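# Move the box beside the blue foam block into the tote

## Task

Find the cardboard box that sits beside a blue foam block and place it inside the tote near the door, fully inside with nothing sticking out past the rim. It must rest there by itself at the end, not be held by the robot. All other boxes stay on their desks, and the robot must not tip over or finish leaning.

## Robot and tools

ROBOT. A simulated Hello Robot Stretch 3 with a single arm. It has a two-wheeled base (0.33 m long, 0.34 m wide), a lift that slides up a mast, and a telescoping arm that reaches out to the robot's right side. At the arm's end is a wrist with yaw, pitch and roll joints and a two-finger gripper. The base cannot slide sideways, so to shift the gripper forward or back you drive the base. Turning in place pivots about the point midway between the drive wheels, 0.05 m behind the front edge. With the arm pulled in and the wrist folded, the turning sweep has a radius of 0.28 m; an unfolded, level wrist reaches past it.

CAMERAS. head_camera and nav_camera (fisheye) are on the head and both move with head_pan_rad and head_tilt_rad. wrist_camera rides on the gripper. Every successful execute_actions result comes with one image per camera, taken when the call ends.

FRAMES. Base frame: origin on the floor between the drive wheels, x forward, y left, z up. hand_pose is reported in this frame, located where the closed fingertips meet. Odometry frame is the base frame as it was at the start. Heading runs from -3.142 to 3.142, positive to the left.

TOOL execute_actions. Argument actions: a list run in order (an empty list just reports the state). Each action is {"robot": COMMAND, "steps": n, "until": {...}}. steps is 1 to 450 control steps at 30 per second (default 1); {"steps": n} alone simply waits. A COMMAND object can hold:
- base: exactly one key. translate_m is a relative drive distance in metres from where the base is when the command starts, forward positive, magnitude up to 1. rotate_rad is a relative turn in radians in place, counter-clockwise (left) positive, magnitude up to 3.2.
- joints: one object for the whole single arm and head, keyed by joint name, each value an absolute target (not an offset). Unnamed joints keep their previous goal. Ranges: lift_m 0 to 1.1 (arm height on mast, m); arm_m 0 to 0.52 (extension, m); wrist_yaw_rad -1.345 to 4.42 (0 along the arm, positive toward the front, 3.0 folded over the base); wrist_pitch_rad -1.57 to 0.451 (0 level, negative tips fingers down); wrist_roll_rad -2.911 to 2.911 (0 fingers side by side); gripper_m -0.089 to 0.179 (larger is wider; actual fingertip gap is 0.007 m less when nearly closed, 0.025 m less when wide, zero below 0.007); head_pan_rad -3.953 to 1.73 (0 forward, positive left, -1.57 looks along the arm); head_tilt_rad -1.53 to 0.419 (negative looks down).
- contact_limits: {"arm_m": e}, e in motor effort percent 1 to 100; the arm motion halts with contact_stop near that effort. Lasts until the next arm_m command.
Instead of one COMMAND, robot may be a list of up to 8 commands or {"pause_s": s} (s at most 15), run one after the other; each starts only after the previous ended done (off_target also passes for base and gripper). {"robot": {"stop": true}} brakes everything and clears the queue. New commands take effect immediately and discard the remainder of an older queue. Any invalid value rejects the whole call with nothing run.

until: ends an action early. {"robot": {"status": "ended"}} waits until nothing moves and no queue runs. Other fields take [op, value] with =, !=, <, <=, >, >=, e.g. "lift_m": [">", 0.3], or a status word / ["!=", "moving"]. Fields include x, y, heading, translate_m, rotate_rad, base_status, each joint's reading, _goal and _status, refusals, queue, queue_left. {"any": {"status": "ended"}} fires when any one motion or queue finishes.

TOOL zoom_image: camera (head_camera, nav_camera or wrist_camera) and region [x0, y0, x1, y1] in pixels from the image's top-left corner, at most 504 by 504. Gives a sharper crop of the latest image.

Make sure all motion has ended first, because whatever is still moving gets braked and may fall short.

RESULTS. base_status shows progress as (translate_m done of goal). joint_goals, joint_status (moving, done, off_target, contact_stop, time_out, stopped, not_commanded, torque_fault), measured_speeds, refusals/queue/queue_left, and on_its_own when the robot altered a goal, a joint went slack or its servo is off, or base_tilt is 3 degrees or more away from the start. base_tilt gives lean in degrees (forward and right positive). motor_effort in percent, positive toward higher joint values, with peak in brackets; readings are biased and noisy. lidar_m: 12 distances in metres, 30-degree sectors, first straight ahead then counter-clockwise (4th left, 7th behind, 10th right), plane 0.17 m above floor, "-" for nothing. wrist_depth_mm and head_depth_mm: 7 by 7 grids of median depths. Lines starting refused:, dropped:, replaced: explain goals not taken or how a prior motion ended.

GRIPPING. Close to a gripper_m value below the object's width; to let go, open at least 0.02 beyond where the fingers made contact. Neither the reading nor done proves a grasp; check the cameras. Too hard a squeeze triggers a stall guard that weakens the grip; send a new value to squeeze again.

SAFETY. Fold or unfold the wrist (yaw to 3.0) only with lift_m 0.32 to 0.95, wrist_pitch_rad -0.4 and roll near 0; after folding, lift may go down to 0.25. With yaw below -0.4 keep pitch at -0.5 or lower. Full base speed needs lift_m under 0.30, arm_m under 0.03 and wrist_yaw_rad over 2.54. Pushing into something rigid with the gripper above about 0.45 m can topple the robot; do not push twice after a contact_stop, and do not drive while gripping or hooking something fixed. If snagged or leaning, reverse the last move in small steps, free the gripper, and lower lift_m to about 0.2. Avoid dropping or slamming objects, hard hits and prolonged strain that makes a wrist servo shut off for 10 s.

Each tool is called after "Call:" in YAML: its name, and indented under it one key for each argument.

## Session

Call:
execute_actions:
  actions: []

Scene clock: 0.00 s.
robot.base_odometry: x=+0.000 y=+0.000 heading=+0.000 (m, m, rad; robot's odometry frame)
robot.turned_by_wheels: +0.000 (rad since the last result)
robot.turned_by_imu: +0.000 (rad since the last result)
robot.base_tilt: forward=+1.7 right=+0.3 (deg)
robot.lidar_m: 1.04 1.03 1.16 1.87 2.17 0.83 0.69 0.69 0.77 1.19 0.95 1.25
robot.head_depth_mm: 1136 1145 1160 1169 1185 1197 1216 / 1093 1102 1112 1124 1137 1151 1164 / 1052 1063 1072 1082 1097 1105 1122 / 1013 1022 1035 1047 1055 1068 1080 / 980 987 995 1005 1014 1026 1037 / 945 954 964 971 985 991 998 / 916 926 932 941 950 960 967
robot.base_status: not_commanded
robot.joint_positions: lift_m=+0.539 arm_m=-0.002 wrist_yaw_rad=+3.079 wrist_pitch_rad=-0.402 wrist_roll_rad=+0.009 gripper_m=+0.037 head_pan_rad=+0.015 head_tilt_rad=+0.000
robot.joint_goals: lift_m=+0.539 arm_m=-0.002 wrist_yaw_rad=+3.079 wrist_pitch_rad=-0.402 wrist_roll_rad=+0.009 gripper_m=+0.037 head_pan_rad=+0.015 head_tilt_rad=+0.000
robot.joint_status: lift_m=not_commanded arm_m=not_commanded wrist_yaw_rad=not_commanded wrist_pitch_rad=not_commanded wrist_roll_rad=not_commanded gripper_m=not_commanded head_pan_rad=not_commanded head_tilt_rad=not_commanded
robot.measured_speeds: translate_m=+0.000 rotate_rad=+0.000 lift_m=+0.000 arm_m=+0.000 wrist_yaw_rad=+0.000 wrist_pitch_rad=+0.000 wrist_roll_rad=+0.000 head_pan_rad=+0.000 head_tilt_rad=+0.000
robot: refusals=0 queue=idle queue_left=0
robot.motor_effort: left_wheel=-1 right_wheel=+0 lift_m=+23 arm_m=+0 wrist_yaw_rad=+0 wrist_pitch_rad=+5 wrist_roll_rad=+0 gripper_m=-1 head_pan_rad=-1 head_tilt_rad=+2 (%)
robot.hand_pose: x=-0.0071 y=+0.0831 z=+0.5550 quat_wxyz=(+0.164, +0.700, +0.119, +0.685) (m; robot's base frame)
robot.wrist_depth_mm: - - - - - - 899 / - - - - - - 936 / - - - - - - 929 / - - - - - - 958 / - - - - - - - / 871 893 - 882 881 898 898 / 749 741 - 757 762 775 767
pictures: head_camera (sideways: a quarter turn clockwise sets it upright), nav_camera (sideways: a quarter turn counterclockwise sets it upright), wrist_camera
Images, in order (width x height): head_camera 896x504, nav_camera 672x504, wrist_camera 644x364.

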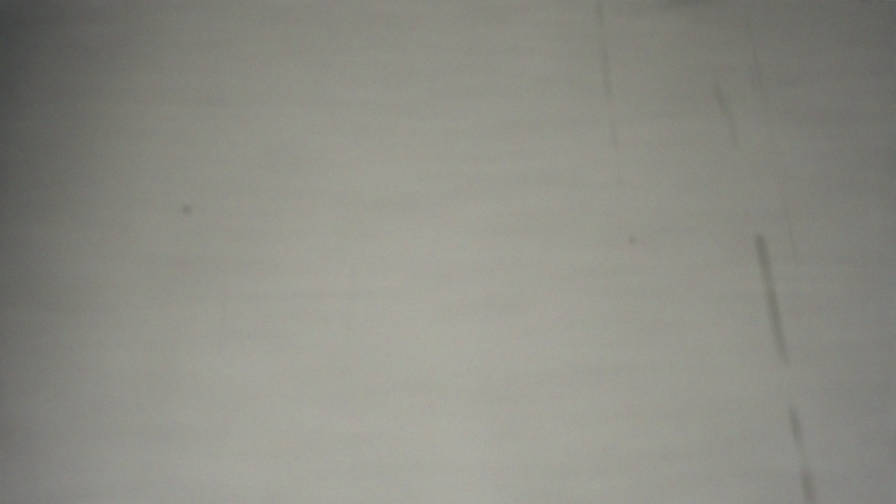

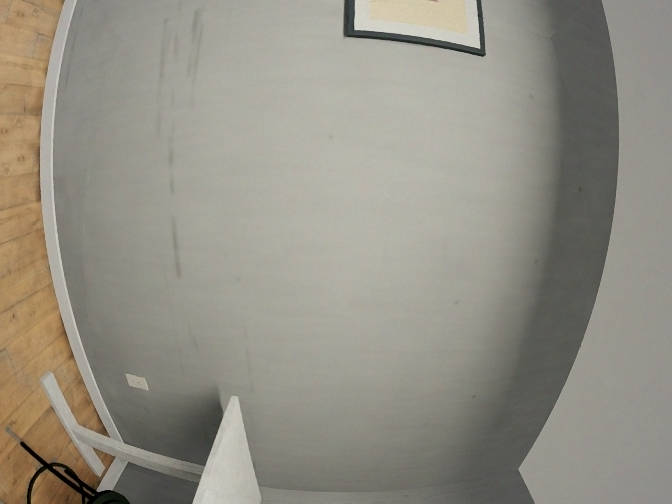

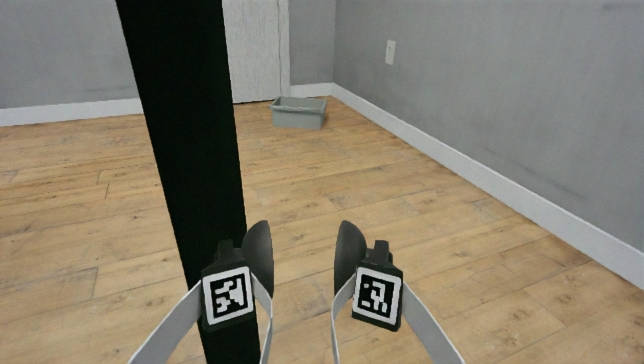

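Call:
execute_actions:
  actions:
    - {"robot":{"joints":{"head_pan_rad":-1.3,"head_tilt_rad":-0.5}},"steps":100,"until":{"robot":{"status":"ended"}}}

Call:
execute_actions:
  actions:
    - {"robot":{"joints":{"head_pan_rad":-2.8,"head_tilt_rad":-0.5}},"steps":100,"until":{"robot":{"status":"ended"}}}

Scene clock: 6.57 s.
robot.base_odometry: x=+0.000 y=+0.000 heading=+0.000 (m, m, rad; robot's odometry frame)
robot.turned_by_wheels: +0.000 (rad since the last result)
robot.turned_by_imu: -0.001 (rad since the last result)
robot.base_tilt: forward=+1.7 right=+0.2 (deg)
robot.lidar_m: 1.04 1.03 1.16 1.87 2.16 0.84 0.69 0.69 0.78 1.19 0.95 1.25
robot.head_depth_mm: 1320 1436 1009 1314 1748 1487 1238 / 1317 1428 1008 1811 1783 1498 1243 / 1309 1417 1012 1790 1879 1497 1241 / 1304 1425 1017 1783 1874 1506 1253 / 1300 1422 1021 1771 1885 1468 1253 / 1288 1406 1030 1319 1519 1463 1249 / 1275 1405 1034 1318 1173 1468 1257
robot.base_status: not_commanded
robot.joint_positions: lift_m=+0.539 arm_m=-0.002 wrist_yaw_rad=+3.079 wrist_pitch_rad=-0.402 wrist_roll_rad=+0.009 gripper_m=+0.037 head_pan_rad=-1.293 head_tilt_rad=-0.493
robot.joint_goals: lift_m=+0.539 arm_m=-0.002 wrist_yaw_rad=+3.079 wrist_pitch_rad=-0.402 wrist_roll_rad=+0.009 gripper_m=+0.037 head_pan_rad=-1.300 head_tilt_rad=-0.500
robot.joint_status: lift_m=not_commanded arm_m=not_commanded wrist_yaw_rad=not_commanded wrist_pitch_rad=not_commanded wrist_roll_rad=not_commanded gripper_m=not_commanded head_pan_rad=done head_tilt_rad=done
robot.measured_speeds: translate_m=+0.000 rotate_rad=+0.000 lift_m=+0.000 arm_m=+0.000 wrist_yaw_rad=+0.000 wrist_pitch_rad=+0.000 wrist_roll_rad=+0.000 head_pan_rad=+0.000 head_tilt_rad=+0.000
robot: refusals=0 queue=done queue_left=0
robot.motor_effort: left_wheel=-1(1) right_wheel=+0(0) lift_m=+22(22) arm_m=+0(0) wrist_yaw_rad=+0(0) wrist_pitch_rad=+5(5) wrist_roll_rad=+0(0) gripper_m=+0(0) head_pan_rad=-3(35) head_tilt_rad=-2(22) (%)
robot.hand_pose: x=-0.0071 y=+0.0831 z=+0.5550 quat_wxyz=(+0.164, +0.700, +0.119, +0.685) (m; robot's base frame)
robot.wrist_depth_mm: - - - - - - 879 / - - - - - - 926 / - - - - - - 925 / - - - - - - 985 / - - - - - - 982 / 882 866 - 891 879 898 934 / 720 722 - 743 772 764 762
pictures: head_camera (sideways: a quarter turn clockwise sets it upright), nav_camera (sideways: a quarter turn counterclockwise sets it upright), wrist_camera
Images, in order (width x height): head_camera 896x504, nav_camera 672x504, wrist_camera 644x364.

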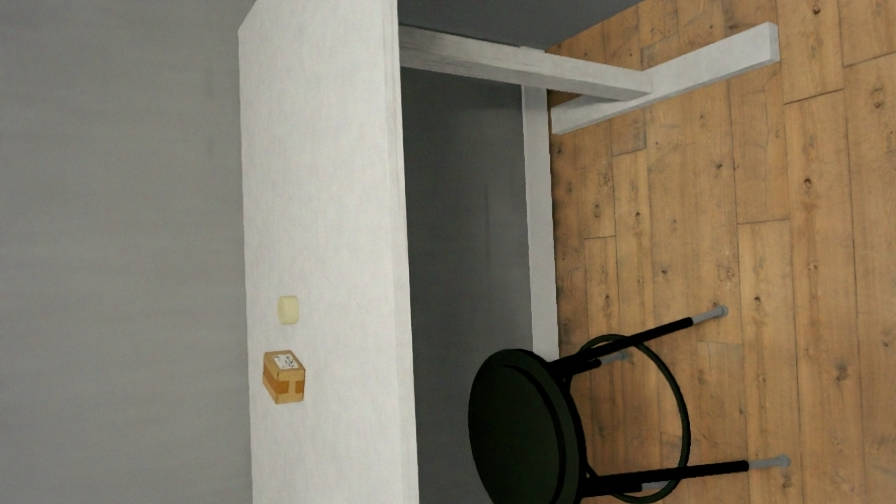

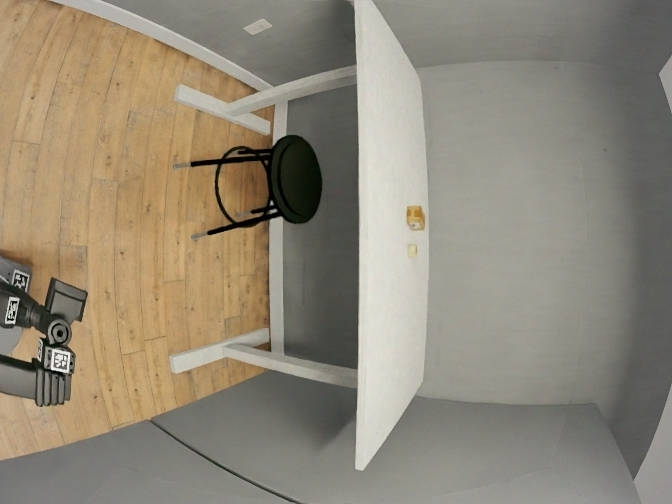

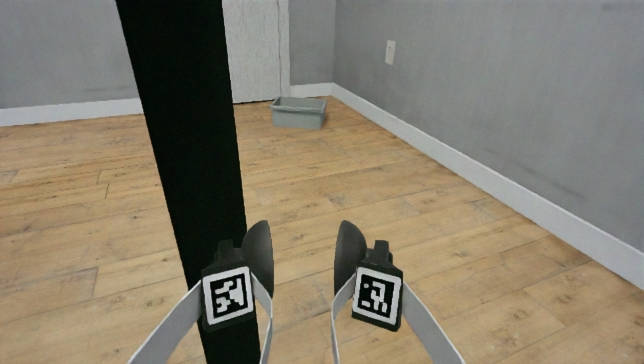

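Scene clock: 7.90 s.
robot.base_odometry: x=+0.000 y=+0.000 heading=+0.000 (m, m, rad; robot's odometry frame)
robot.turned_by_wheels: +0.000 (rad since the last result)
robot.turned_by_imu: +0.000 (rad since the last result)
robot.base_tilt: forward=+1.6 right=+0.2 (deg)
robot.lidar_m: 1.04 1.03 1.16 1.88 2.17 0.83 0.70 0.69 0.77 1.19 0.95 1.25
robot.head_depth_mm: 553 609 674 757 871 1001 1163 / 554 610 676 760 865 1005 1168 / 556 610 677 759 868 1010 1171 / 556 612 680 761 870 1009 1175 / 557 614 681 766 873 1020 1182 / 559 614 683 766 875 1016 1189 / 560 616 682 768 875 1022 1190
robot.base_status: not_commanded
robot.joint_positions: lift_m=+0.539 arm_m=-0.002 wrist_yaw_rad=+3.079 wrist_pitch_rad=-0.402 wrist_roll_rad=+0.009 gripper_m=+0.037 head_pan_rad=-2.793 head_tilt_rad=-0.494
robot.joint_goals: lift_m=+0.539 arm_m=-0.002 wrist_yaw_rad=+3.079 wrist_pitch_rad=-0.402 wrist_roll_rad=+0.009 gripper_m=+0.037 head_pan_rad=-2.800 head_tilt_rad=-0.500
robot.joint_status: lift_m=not_commanded arm_m=not_commanded wrist_yaw_rad=not_commanded wrist_pitch_rad=not_commanded wrist_roll_rad=not_commanded gripper_m=not_commanded head_pan_rad=done head_tilt_rad=done
robot.measured_speeds: translate_m=+0.000 rotate_rad=+0.000 lift_m=+0.000 arm_m=+0.000 wrist_yaw_rad=+0.000 wrist_pitch_rad=+0.000 wrist_roll_rad=+0.000 head_pan_rad=+0.000 head_tilt_rad=+0.000
robot: refusals=0 queue=done queue_left=0
robot.motor_effort: left_wheel=-1(1) right_wheel=+0(0) lift_m=+22(22) arm_m=+0(1) wrist_yaw_rad=+0(0) wrist_pitch_rad=+4(4) wrist_roll_rad=+0(0) gripper_m=+0(0) head_pan_rad=-4(35) head_tilt_rad=-2(2) (%)
robot.hand_pose: x=-0.0071 y=+0.0831 z=+0.5550 quat_wxyz=(+0.164, +0.700, +0.119, +0.685) (m; robot's base frame)
robot.wrist_depth_mm: - - - - - - 871 / - - - - - - 928 / - - - - - - 935 / - - - - - - 959 / - - - - - - 977 / 864 848 - 875 890 908 930 / 749 743 - 740 799 742 770
pictures: head_camera (sideways: a quarter turn clockwise sets it upright), nav_camera (sideways: a quarter turn counterclockwise sets it upright), wrist_camera
Images, in order (width x height): head_camera 896x504, nav_camera 672x504, wrist_camera 644x364.

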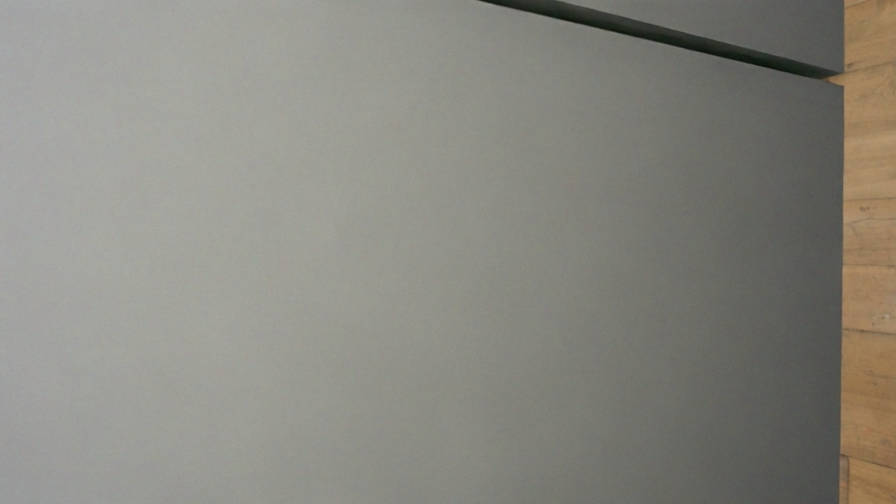

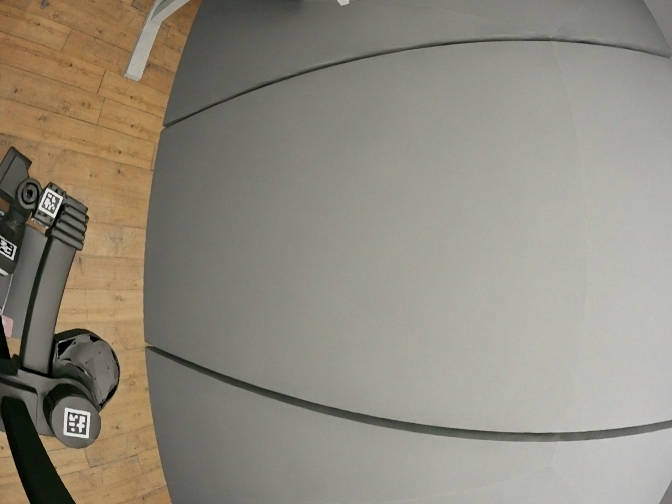

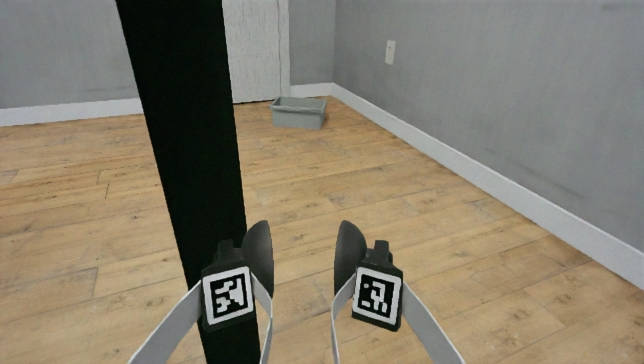

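Call:
execute_actions:
  actions:
    - {"robot":{"joints":{"head_pan_rad":-3.9,"head_tilt_rad":-0.7,"lift_m":0.26}},"steps":100,"until":{"robot":{"head_pan_rad_status":"done"}}}

Scene clock: 19.53 s.
robot.base_odometry: x=+0.000 y=+0.000 heading=+0.000 (m, m, rad; robot's odometry frame)
robot.turned_by_wheels: +0.000 (rad since the last result)
robot.turned_by_imu: -0.001 (rad since the last result)
robot.base_tilt: forward=+1.7 right=+0.3 (deg)
robot.lidar_m: 1.04 1.03 1.16 1.87 2.17 0.83 0.69 0.69 0.77 1.20 0.95 1.25
robot.head_depth_mm: - - - - - 1257 1138 / 1920 2150 2391 - - - 1096 / 2002 2264 2440 1898 1568 1319 - / 2071 2360 2278 1791 1561 1325 - / 1061 1175 1317 1497 1534 1325 1217 / 916 1001 1097 1220 1377 1330 1194 / 806 870 945 1032 1142 1252 1153
robot.base_status: not_commanded
robot.joint_positions: lift_m=+0.442 arm_m=-0.002 wrist_yaw_rad=+3.079 wrist_pitch_rad=-0.402 wrist_roll_rad=+0.009 gripper_m=+0.037 head_pan_rad=-3.893 head_tilt_rad=-0.691
robot.joint_goals: lift_m=+0.260 arm_m=-0.002 wrist_yaw_rad=+3.079 wrist_pitch_rad=-0.402 wrist_roll_rad=+0.009 gripper_m=+0.037 head_pan_rad=-3.900 head_tilt_rad=-0.700
robot.joint_status: lift_m=moving arm_m=not_commanded wrist_yaw_rad=not_commanded wrist_pitch_rad=not_commanded wrist_roll_rad=not_commanded gripper_m=not_commanded head_pan_rad=done head_tilt_rad=done
robot.measured_speeds: translate_m=+0.000 rotate_rad=+0.000 lift_m=-0.110 arm_m=+0.000 wrist_yaw_rad=+0.000 wrist_pitch_rad=+0.000 wrist_roll_rad=+0.000 head_pan_rad=+0.000 head_tilt_rad=+0.000
robot: refusals=0 queue=running queue_left=0
robot.motor_effort: left_wheel=-1(1) right_wheel=+0(0) lift_m=+9(23) arm_m=+0(0) wrist_yaw_rad=+0(0) wrist_pitch_rad=+5(5) wrist_roll_rad=+0(0) gripper_m=+0(0) head_pan_rad=-3(33) head_tilt_rad=-3(13) (%)
robot.hand_pose: x=-0.0071 y=+0.0831 z=+0.4580 quat_wxyz=(+0.164, +0.700, +0.119, +0.685) (m; robot's base frame)
robot.wrist_depth_mm: - - - - - - 891 / - - - - - - 926 / - - - - - - 946 / - - - - - - 937 / 893 899 - 920 919 934 937 / 707 745 - 761 774 787 764 / 628 629 - 630 650 662 671
pictures: head_camera (sideways: a quarter turn clockwise sets it upright), nav_camera (sideways: a quarter turn counterclockwise sets it upright), wrist_camera
Images, in order (width x height): head_camera 896x504, nav_camera 672x504, wrist_camera 644x364.

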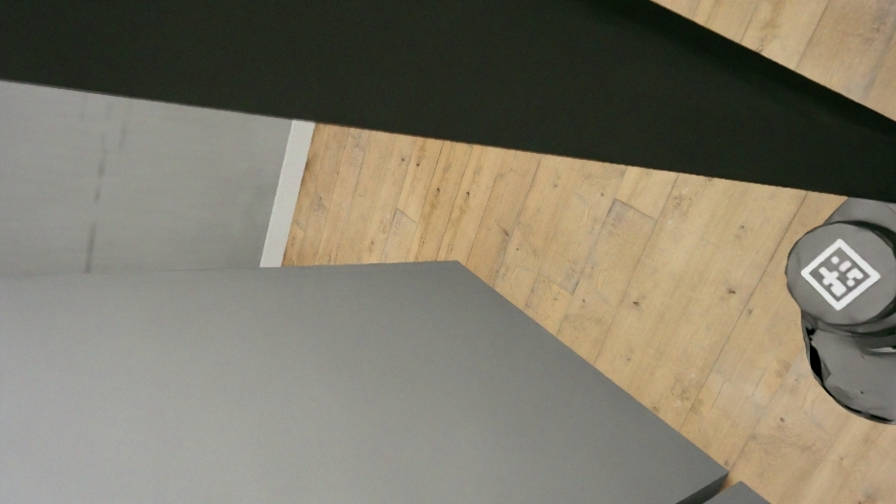

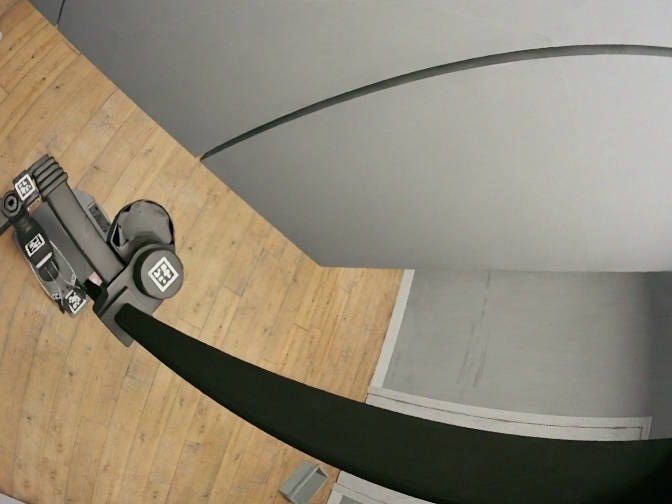

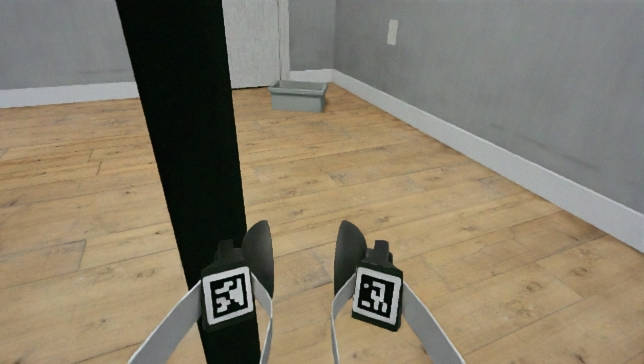

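Call:
execute_actions:
  actions:
    - {"robot":[{"base":{"rotate_rad":2.05},"joints":{"head_pan_rad":0.6,"head_tilt_rad":-0.6}},{"base":{"translate_m":1.0}},{"base":{"translate_m":0.66}}],"steps":450,"until":{"robot":{"status":"ended"}}}

Scene clock: 46.27 s.
robot.base_odometry: x=-0.765 y=+1.473 heading=+2.050 (m, m, rad; robot's odometry frame)
robot.turned_by_wheels: +2.050 (rad since the last result)
robot.turned_by_imu: +2.018 (rad since the last result)
robot.base_tilt: forward=+1.7 right=+0.3 (deg)
robot.lidar_m: 0.52 0.60 0.91 3.06 0.65 0.77 2.57 1.59 1.27 1.26 0.67 0.52
robot.head_depth_mm: 462 507 560 625 706 813 961 / 497 549 611 689 789 926 1101 / 537 598 673 769 895 1073 1166 / 584 656 747 868 1032 1280 1183 / 640 726 838 995 1219 1360 1184 / 707 813 957 1164 1488 1391 1183 / 790 927 1117 1412 1638 1402 1192
robot.base_status: done (translate_m +0.6600 of +0.6600)
robot.joint_positions: lift_m=+0.261 arm_m=-0.002 wrist_yaw_rad=+3.079 wrist_pitch_rad=-0.402 wrist_roll_rad=+0.009 gripper_m=+0.037 head_pan_rad=+0.593 head_tilt_rad=-0.605
robot.joint_goals: lift_m=+0.260 arm_m=-0.002 wrist_yaw_rad=+3.079 wrist_pitch_rad=-0.402 wrist_roll_rad=+0.009 gripper_m=+0.037 head_pan_rad=+0.600 head_tilt_rad=-0.600
robot.joint_status: lift_m=done arm_m=not_commanded wrist_yaw_rad=not_commanded wrist_pitch_rad=not_commanded wrist_roll_rad=not_commanded gripper_m=not_commanded head_pan_rad=done head_tilt_rad=done
robot.measured_speeds: translate_m=+0.000 rotate_rad=+0.000 lift_m=+0.000 arm_m=+0.000 wrist_yaw_rad=+0.000 wrist_pitch_rad=+0.000 wrist_roll_rad=+0.000 head_pan_rad=+0.000 head_tilt_rad=+0.000
robot: refusals=0 queue=done queue_left=0
robot.motor_effort: left_wheel=-3(9) right_wheel=+3(13) lift_m=+9(7) arm_m=+0(0) wrist_yaw_rad=+0(1) wrist_pitch_rad=+5(5) wrist_roll_rad=+0(0) gripper_m=-1(0) head_pan_rad=+1(32) head_tilt_rad=+2(9) (%)
robot.hand_pose: x=-0.0071 y=+0.0830 z=+0.2772 quat_wxyz=(+0.164, +0.700, +0.119, +0.685) (m; robot's base frame)
robot.wrist_depth_mm: 495 581 - - - - 746 / 536 593 - - - - 729 / 581 631 - - - - 717 / 637 645 796 776 807 831 693 / 606 613 - 640 620 633 628 / 500 511 - 528 521 522 526 / 439 - - - 441 448 448
pictures: head_camera (sideways: a quarter turn clockwise sets it upright), nav_camera (sideways: a quarter turn counterclockwise sets it upright), wrist_camera
Images, in order (width x height): head_camera 896x504, nav_camera 672x504, wrist_camera 644x364.

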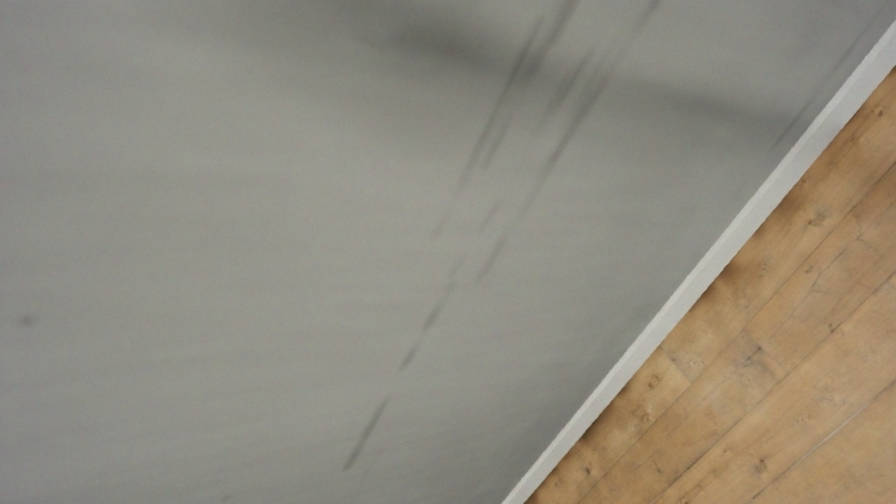

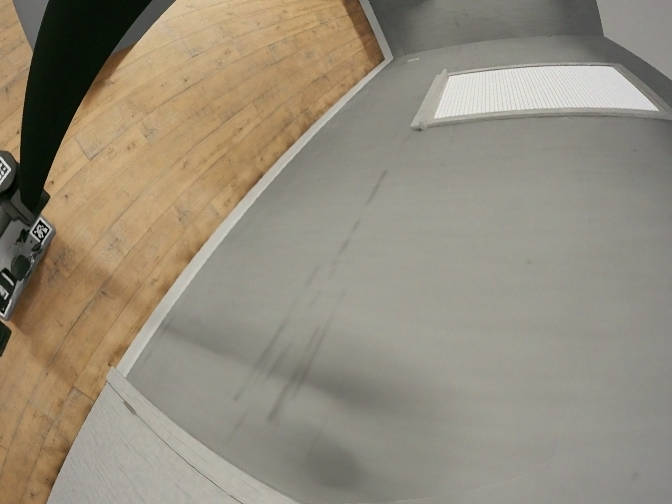

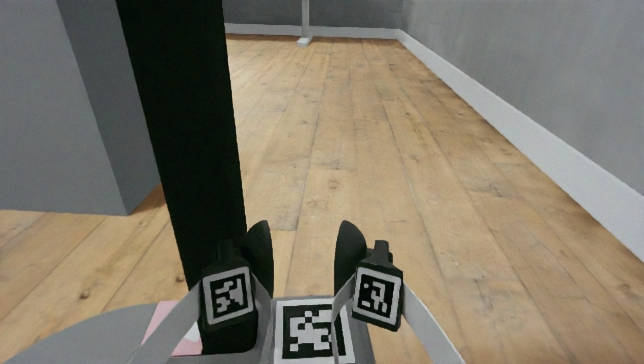

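Call:
execute_actions:
  actions:
    - {"robot":[{"base":{"rotate_rad":1.44},"joints":{"head_pan_rad":0.7,"head_tilt_rad":-0.3}},{"base":{"translate_m":1.0}}],"steps":450,"until":{"robot":{"status":"ended"}}}

Scene clock: 67.53 s.
robot.base_odometry: x=-1.705 y=+1.132 heading=-2.793 (m, m, rad; robot's odometry frame)
robot.turned_by_wheels: +1.440 (rad since the last result)
robot.turned_by_imu: +1.418 (rad since the last result)
robot.base_tilt: forward=+1.7 right=+0.3 (deg)
robot.lidar_m: 2.07 2.55 3.05 0.42 0.43 0.59 2.18 0.78 0.57 0.55 0.57 0.77
robot.head_depth_mm: 2216 2331 2370 2621 2396 1778 1409 / 2387 2490 2590 2828 2403 1777 1412 / 2542 2708 2806 3058 2393 1776 1409 / 2735 2939 3152 3299 2414 1779 1416 / 2985 3206 3499 3541 2426 1799 1408 / 3298 3536 3783 3777 2447 1792 1425 / 3184 3355 3521 3501 2447 1791 1426
robot.base_status: done (translate_m +1.0000 of +1.0000)
robot.joint_positions: lift_m=+0.261 arm_m=-0.002 wrist_yaw_rad=+3.079 wrist_pitch_rad=-0.402 wrist_roll_rad=+0.009 gripper_m=+0.037 head_pan_rad=+0.693 head_tilt_rad=-0.309
robot.joint_goals: lift_m=+0.260 arm_m=-0.002 wrist_yaw_rad=+3.079 wrist_pitch_rad=-0.402 wrist_roll_rad=+0.009 gripper_m=+0.037 head_pan_rad=+0.700 head_tilt_rad=-0.300
robot.joint_status: lift_m=done arm_m=not_commanded wrist_yaw_rad=not_commanded wrist_pitch_rad=not_commanded wrist_roll_rad=not_commanded gripper_m=not_commanded head_pan_rad=done head_tilt_rad=done
robot.measured_speeds: translate_m=+0.000 rotate_rad=+0.000 lift_m=+0.000 arm_m=+0.000 wrist_yaw_rad=+0.000 wrist_pitch_rad=+0.000 wrist_roll_rad=+0.000 head_pan_rad=+0.000 head_tilt_rad=+0.000
robot: refusals=0 queue=done queue_left=0
robot.motor_effort: left_wheel=-3(9) right_wheel=+3(15) lift_m=+9(9) arm_m=+0(0) wrist_yaw_rad=+0(0) wrist_pitch_rad=+4(5) wrist_roll_rad=+0(0) gripper_m=+0(0) head_pan_rad=+2(11) head_tilt_rad=+3(19) (%)
robot.hand_pose: x=-0.0071 y=+0.0830 z=+0.2772 quat_wxyz=(+0.164, +0.700, +0.119, +0.685) (m; robot's base frame)
robot.wrist_depth_mm: 395 402 - - - - - / 425 427 - - - - - / 454 466 885 - - - - / 500 508 550 797 818 818 819 / 541 553 - 627 636 657 655 / 512 512 - 527 523 526 532 / 449 - - - 437 450 448
pictures: head_camera (sideways: a quarter turn clockwise sets it upright), nav_camera (sideways: a quarter turn counterclockwise sets it upright), wrist_camera
Images, in order (width x height): head_camera 896x504, nav_camera 672x504, wrist_camera 644x364.

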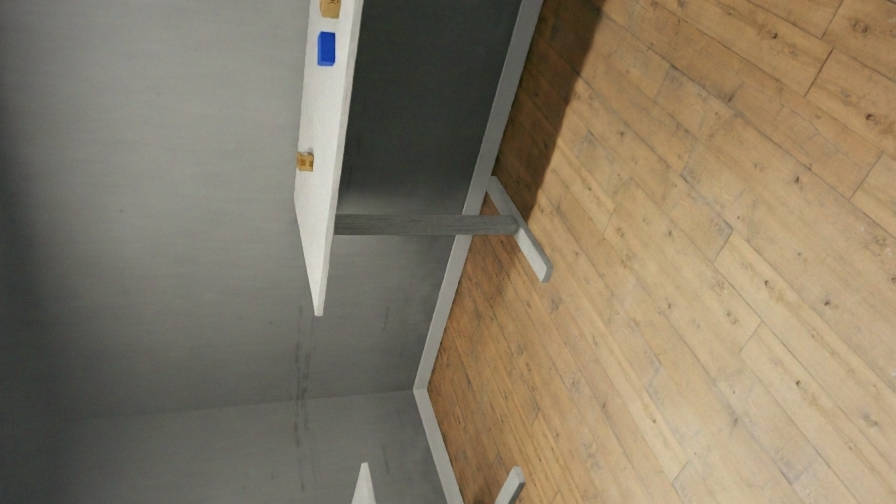

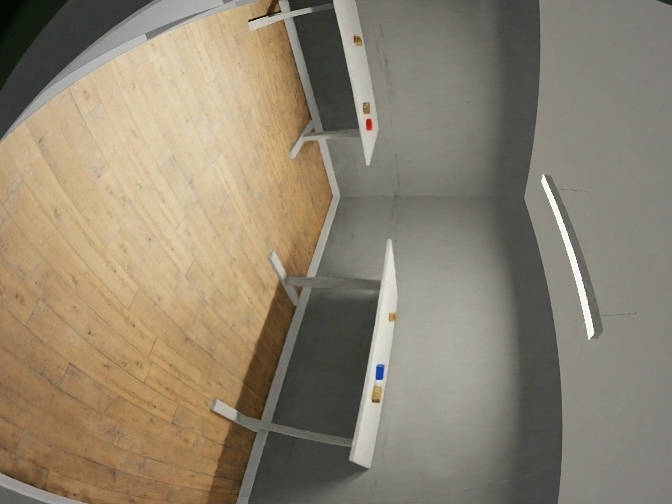

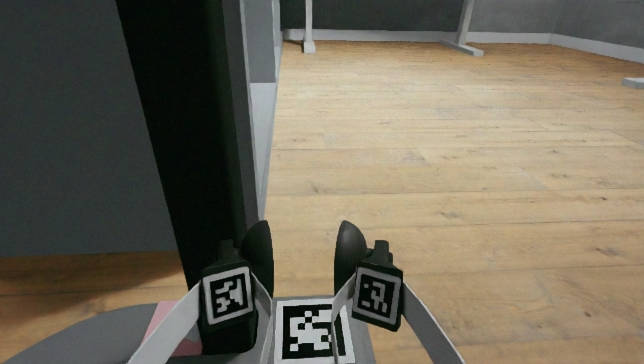

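Call:
execute_actions:
  actions:
    - {"robot":[{"base":{"rotate_rad":0.46},"joints":{"head_pan_rad":-0.45,"head_tilt_rad":-0.45}},{"base":{"translate_m":1.0}}],"steps":450,"until":{"robot":{"translate_m":[">",0.45],"queue_left":["=",0]}}}
    - {"robot":[{"base":{"translate_m":0.92}},{"base":{"rotate_rad":1.12},"joints":{"lift_m":0.9,"head_pan_rad":-1.57}}],"steps":450,"until":{"robot":{"status":"ended"}}}

Scene clock: 96.43 s.
robot.base_odometry: x=-2.654 y=+0.139 heading=-1.214 (m, m, rad; robot's odometry frame)
robot.turned_by_wheels: +1.580 (rad since the last result)
robot.turned_by_imu: +1.555 (rad since the last result)
robot.base_tilt: forward=+1.6 right=+0.3 (deg)
robot.lidar_m: 2.14 2.09 1.48 1.31 1.63 1.18 1.14 1.18 0.86 1.26 1.31 1.24
robot.head_depth_mm: 1044 1141 1172 736 605 1552 - / 1039 1137 1169 737 608 1210 1280 / 1043 1139 1178 738 609 1558 1351 / 1043 1139 1186 688 611 1561 1353 / 1039 1140 1192 706 613 1564 1355 / 1037 1134 1196 689 615 1569 1287 / 1044 1133 1196 749 615 1573 1293
robot.base_status: done (rotate_rad +1.1199 of +1.1200)
robot.joint_positions: lift_m=+0.899 arm_m=-0.002 wrist_yaw_rad=+3.079 wrist_pitch_rad=-0.402 wrist_roll_rad=+0.009 gripper_m=+0.037 head_pan_rad=-1.563 head_tilt_rad=-0.445
robot.joint_goals: lift_m=+0.900 arm_m=-0.002 wrist_yaw_rad=+3.079 wrist_pitch_rad=-0.402 wrist_roll_rad=+0.009 gripper_m=+0.037 head_pan_rad=-1.570 head_tilt_rad=-0.450
robot.joint_status: lift_m=done arm_m=not_commanded wrist_yaw_rad=not_commanded wrist_pitch_rad=not_commanded wrist_roll_rad=not_commanded gripper_m=not_commanded head_pan_rad=done head_tilt_rad=done
robot.measured_speeds: translate_m=+0.000 rotate_rad=+0.000 lift_m=+0.000 arm_m=+0.000 wrist_yaw_rad=+0.000 wrist_pitch_rad=+0.000 wrist_roll_rad=+0.000 head_pan_rad=+0.000 head_tilt_rad=+0.000
robot: refusals=0 queue=done queue_left=0
robot.motor_effort: left_wheel=-3(10) right_wheel=+4(12) lift_m=+34(34) arm_m=+0(0) wrist_yaw_rad=+0(0) wrist_pitch_rad=+5(5) wrist_roll_rad=+0(0) gripper_m=+1(0) head_pan_rad=-4(35) head_tilt_rad=-2(11) (%)
robot.hand_pose: x=-0.0071 y=+0.0830 z=+0.9155 quat_wxyz=(+0.164, +0.700, +0.119, +0.685) (m; robot's base frame)
robot.wrist_depth_mm: - - - - - - - / - - - - - - - / - - - - - - - / - - - - - - - / - - - - - - - / - - - - - - - / - - - - - - -
pictures: head_camera (sideways: a quarter turn clockwise sets it upright), nav_camera (sideways: a quarter turn counterclockwise sets it upright), wrist_camera
Images, in order (width x height): head_camera 896x504, nav_camera 672x504, wrist_camera 644x364.

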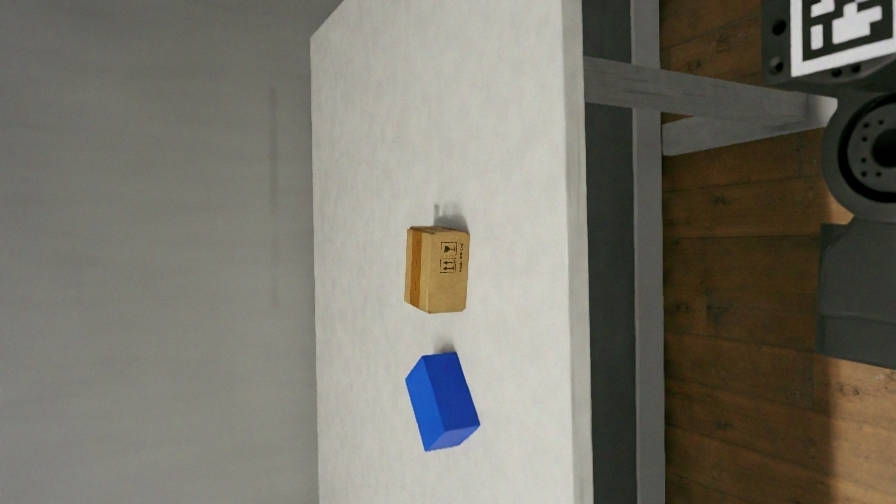

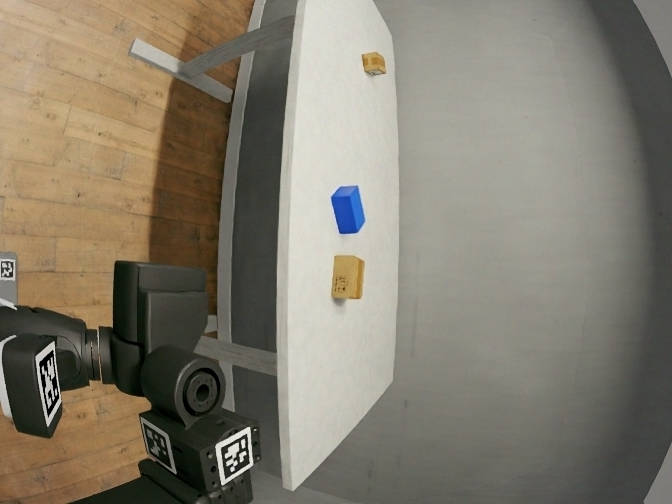

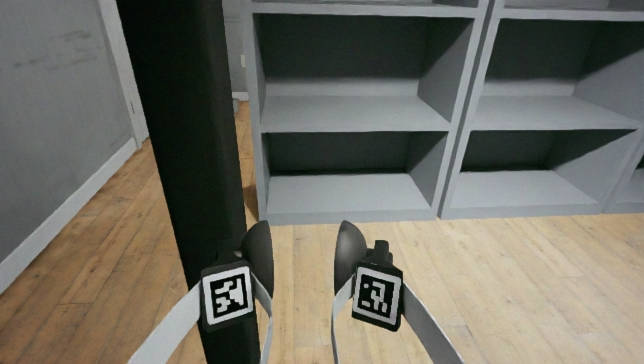

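Call:
execute_actions:
  actions:
    - {"robot":{"joints":{"wrist_yaw_rad":0,"lift_m":0.95}},"steps":200,"until":{"robot":{"wrist_yaw_rad":["<",1.6]}}}
    - {"robot":{"joints":{"gripper_m":0.17,"lift_m":1.0,"head_tilt_rad":-0.6}},"steps":200,"until":{"robot":{"status":"ended"}}}

Scene clock: 124.40 s.
robot.base_odometry: x=-2.654 y=+0.139 heading=-1.214 (m, m, rad; robot's odometry frame)
robot.turned_by_wheels: +0.000 (rad since the last result)
robot.turned_by_imu: -0.001 (rad since the last result)
robot.base_tilt: forward=+1.6 right=+0.2 (deg)
robot.lidar_m: 2.14 2.09 1.48 1.31 1.63 1.18 1.14 1.18 0.87 1.26 1.31 1.24
robot.head_depth_mm: 1048 1135 783 - - - - / 1047 1136 783 620 - - - / 1048 1129 786 - - - - / 1042 1129 713 624 1688 1387 1188 / 1046 1131 794 601 1653 1401 1193 / 1043 1130 693 603 1669 1405 1193 / 1043 1123 801 605 1667 1406 1193
robot.base_status: done (rotate_rad +1.1199 of +1.1200)
robot.joint_positions: lift_m=+0.999 arm_m=-0.002 wrist_yaw_rad=+0.003 wrist_pitch_rad=-0.402 wrist_roll_rad=+0.009 gripper_m=+0.170 head_pan_rad=-1.563 head_tilt_rad=-0.592
robot.joint_goals: lift_m=+1.000 arm_m=-0.002 wrist_yaw_rad=+0.000 wrist_pitch_rad=-0.402 wrist_roll_rad=+0.009 gripper_m=+0.170 head_pan_rad=-1.570 head_tilt_rad=-0.600
robot.joint_status: lift_m=done arm_m=not_commanded wrist_yaw_rad=done wrist_pitch_rad=not_commanded wrist_roll_rad=not_commanded gripper_m=done head_pan_rad=done head_tilt_rad=done
robot.measured_speeds: translate_m=+0.000 rotate_rad=+0.000 lift_m=+0.000 arm_m=+0.000 wrist_yaw_rad=+0.000 wrist_pitch_rad=+0.000 wrist_roll_rad=+0.000 head_pan_rad=+0.000 head_tilt_rad=+0.000
robot: refusals=0 queue=done queue_left=0
robot.motor_effort: left_wheel=-4(3) right_wheel=+4(4) lift_m=+34(36) arm_m=+0(0) wrist_yaw_rad=-3(4) wrist_pitch_rad=+5(4) wrist_roll_rad=+0(0) gripper_m=+0(84) head_pan_rad=-4(3) head_tilt_rad=-3(12) (%)
robot.hand_pose: x=-0.0209 y=-0.3694 z=+1.0155 quat_wxyz=(+0.690, +0.142, -0.695, -0.141) (m; robot's base frame)
robot.wrist_depth_mm: 906 942 921 942 939 937 977 / 748 763 793 823 864 - - / 484 433 438 465 529 532 - / 356 361 371 372 378 383 387 / 295 299 303 309 314 315 319 / - - - - - - - / - - - - - - -
pictures: head_camera (sideways: a quarter turn clockwise sets it upright), nav_camera (sideways: a quarter turn counterclockwise sets it upright), wrist_camera
Images, in order (width x height): head_camera 896x504, nav_camera 672x504, wrist_camera 644x364.

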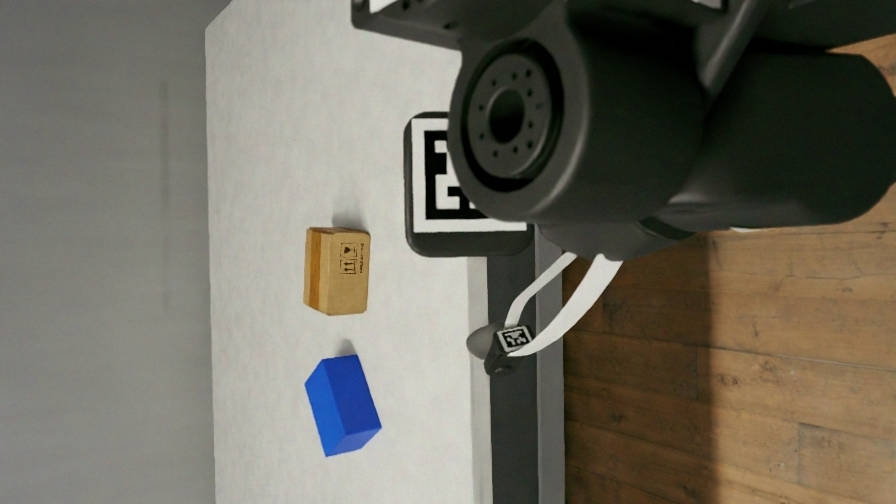

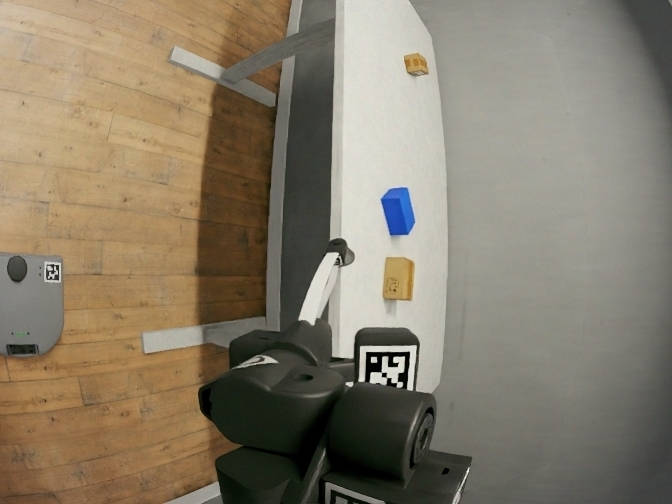

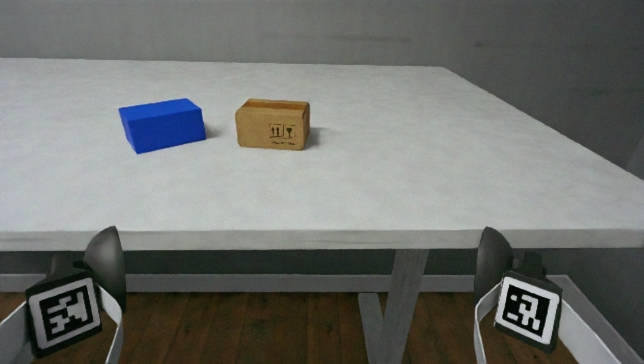

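Call:
execute_actions:
  actions:
    - {"robot":{"base":{"translate_m":0.05},"joints":{"arm_m":0.23,"lift_m":0.97,"gripper_m":0.14}},"steps":200,"until":{"robot":{"status":"ended"}}}

Scene clock: 148.67 s.
robot.base_odometry: x=-2.637 y=+0.092 heading=-1.214 (m, m, rad; robot's odometry frame)
robot.turned_by_wheels: +0.000 (rad since the last result)
robot.turned_by_imu: -0.001 (rad since the last result)
robot.base_tilt: forward=+1.7 right=+0.2 (deg)
robot.lidar_m: 2.09 2.05 1.46 1.32 1.70 1.23 1.19 1.23 0.88 1.26 1.31 1.20
robot.head_depth_mm: 1047 1141 - 618 1588 1396 1175 / 1045 1130 - 856 1594 1354 1185 / 1048 1141 - 569 1669 1397 1184 / 1043 1132 714 577 1671 1398 1188 / 1047 1129 792 600 1663 1405 1190 / 1040 1127 755 602 1663 1401 1194 / 1043 1125 800 605 1665 1406 1193
robot.base_status: done (translate_m +0.0500 of +0.0500)
robot.joint_positions: lift_m=+0.971 arm_m=+0.230 wrist_yaw_rad=+0.001 wrist_pitch_rad=-0.402 wrist_roll_rad=+0.009 gripper_m=+0.140 head_pan_rad=-1.563 head_tilt_rad=-0.593
robot.joint_goals: lift_m=+0.970 arm_m=+0.230 wrist_yaw_rad=+0.000 wrist_pitch_rad=-0.402 wrist_roll_rad=+0.009 gripper_m=+0.140 head_pan_rad=-1.570 head_tilt_rad=-0.600
robot.joint_status: lift_m=done arm_m=done wrist_yaw_rad=done wrist_pitch_rad=not_commanded wrist_roll_rad=not_commanded gripper_m=done head_pan_rad=done head_tilt_rad=done
robot.measured_speeds: translate_m=+0.000 rotate_rad=+0.000 lift_m=+0.000 arm_m=+0.000 wrist_yaw_rad=+0.000 wrist_pitch_rad=+0.000 wrist_roll_rad=+0.000 head_pan_rad=+0.000 head_tilt_rad=+0.000
robot: refusals=0 queue=done queue_left=0
robot.motor_effort: left_wheel=-3(5) right_wheel=+3(10) lift_m=+8(37) arm_m=+5(5) wrist_yaw_rad=-2(3) wrist_pitch_rad=+5(5) wrist_roll_rad=+0(0) gripper_m=+0(82) head_pan_rad=-3(4) head_tilt_rad=-2(2) (%)
robot.hand_pose: x=-0.0212 y=-0.6011 z=+0.9872 quat_wxyz=(+0.690, +0.141, -0.695, -0.142) (m; robot's base frame)
robot.wrist_depth_mm: 712 720 731 724 706 718 739 / 628 637 667 701 730 773 780 / 405 404 416 433 433 449 466 / 214 230 278 213 318 327 329 / 202 228 228 220 250 253 255 / 199 199 201 205 204 215 209 / - 166 172 173 174 170 178
pictures: head_camera (sideways: a quarter turn clockwise sets it upright), nav_camera (sideways: a quarter turn counterclockwise sets it upright), wrist_camera
Images, in order (width x height): head_camera 896x504, nav_camera 672x504, wrist_camera 644x364.

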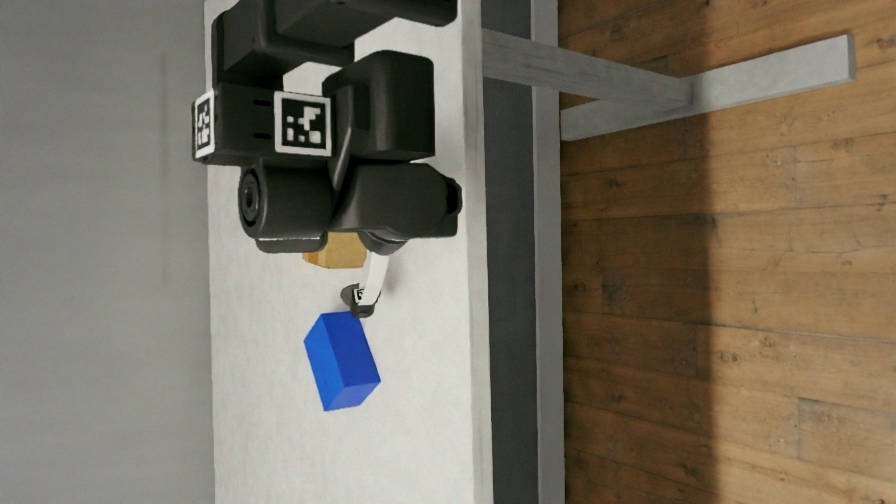

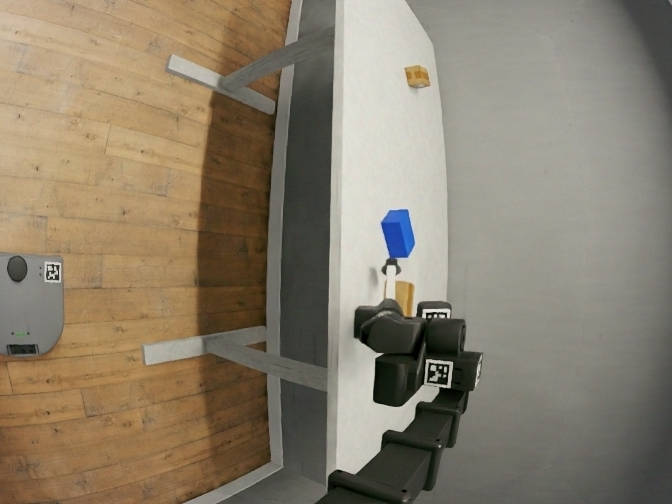

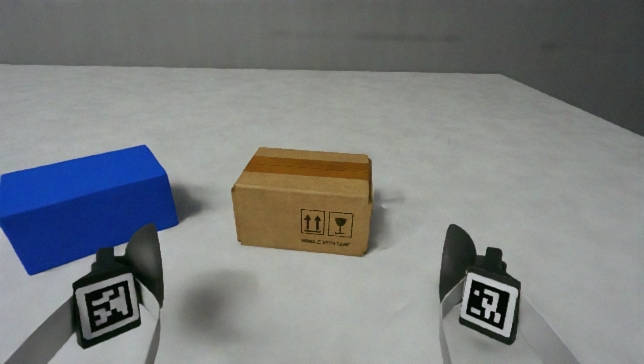

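Call:
execute_actions:
  actions:
    - {"robot":[{"base":{"translate_m":-0.008},"joints":{"lift_m":0.95}},{"joints":{"arm_m":0.325}}],"steps":200,"until":{"robot":{"status":"ended"}}}

Scene clock: 171.83 s.
robot.base_odometry: x=-2.640 y=+0.100 heading=-1.214 (m, m, rad; robot's odometry frame)
robot.turned_by_wheels: +0.000 (rad since the last result)
robot.turned_by_imu: -0.002 (rad since the last result)
robot.base_tilt: forward=+1.7 right=+0.3 (deg)
robot.lidar_m: 2.10 2.06 1.46 1.32 1.69 1.23 1.18 1.22 0.88 1.26 1.31 1.21
robot.head_depth_mm: 1044 1135 - 646 1630 1390 1174 / 1044 1132 742 620 1591 1352 1185 / 1045 1129 - 598 1671 1393 1184 / 1043 1140 752 597 1667 1396 1188 / 1044 1130 792 602 1670 1401 1191 / 1042 1126 757 602 1663 1407 1199 / 1039 1129 800 605 1667 1412 1195
robot.base_status: done (translate_m -0.0080 of -0.0080)
robot.joint_positions: lift_m=+0.951 arm_m=+0.325 wrist_yaw_rad=+0.001 wrist_pitch_rad=-0.402 wrist_roll_rad=+0.009 gripper_m=+0.140 head_pan_rad=-1.563 head_tilt_rad=-0.593
robot.joint_goals: lift_m=+0.950 arm_m=+0.325 wrist_yaw_rad=+0.000 wrist_pitch_rad=-0.402 wrist_roll_rad=+0.009 gripper_m=+0.140 head_pan_rad=-1.570 head_tilt_rad=-0.600
robot.joint_status: lift_m=done arm_m=done wrist_yaw_rad=done wrist_pitch_rad=not_commanded wrist_roll_rad=not_commanded gripper_m=done head_pan_rad=done head_tilt_rad=done
robot.measured_speeds: translate_m=+0.000 rotate_rad=+0.000 lift_m=+0.000 arm_m=+0.000 wrist_yaw_rad=+0.000 wrist_pitch_rad=+0.000 wrist_roll_rad=+0.000 head_pan_rad=+0.000 head_tilt_rad=+0.000
robot: refusals=0 queue=done queue_left=0
robot.motor_effort: left_wheel=-3(8) right_wheel=+3(7) lift_m=+9(10) arm_m=+5(5) wrist_yaw_rad=-2(2) wrist_pitch_rad=+5(5) wrist_roll_rad=+0(0) gripper_m=-1(1) head_pan_rad=-4(4) head_tilt_rad=-3(2) (%)
robot.hand_pose: x=-0.0212 y=-0.6961 z=+0.9672 quat_wxyz=(+0.690, +0.141, -0.695, -0.142) (m; robot's base frame)
robot.wrist_depth_mm: 628 634 643 634 633 637 638 / 535 552 578 598 612 632 699 / 352 361 365 373 380 388 401 / 260 266 268 274 278 283 285 / 187 218 134 136 207 221 223 / 144 118 117 113 167 186 181 / - 140 129 121 148 149 155
pictures: head_camera (sideways: a quarter turn clockwise sets it upright), nav_camera (sideways: a quarter turn counterclockwise sets it upright), wrist_camera
Images, in order (width x height): head_camera 896x504, nav_camera 672x504, wrist_camera 644x364.

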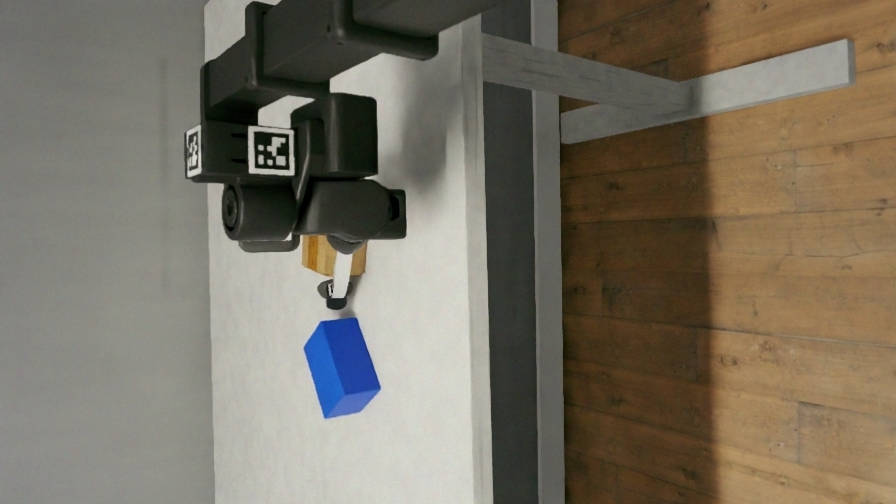

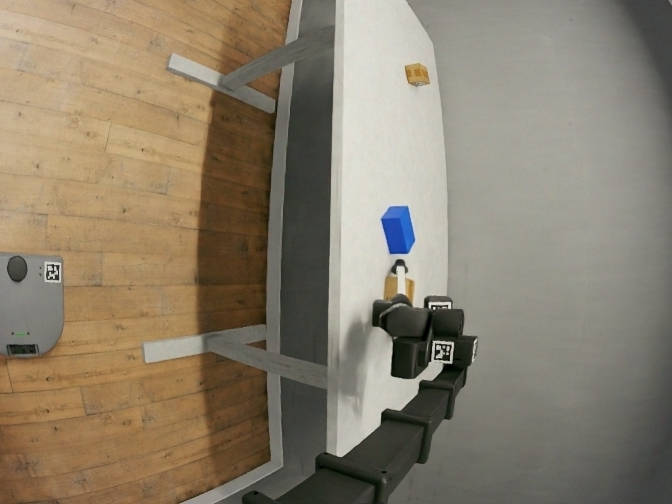

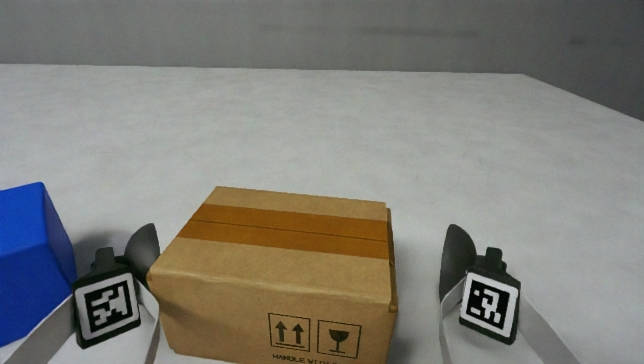

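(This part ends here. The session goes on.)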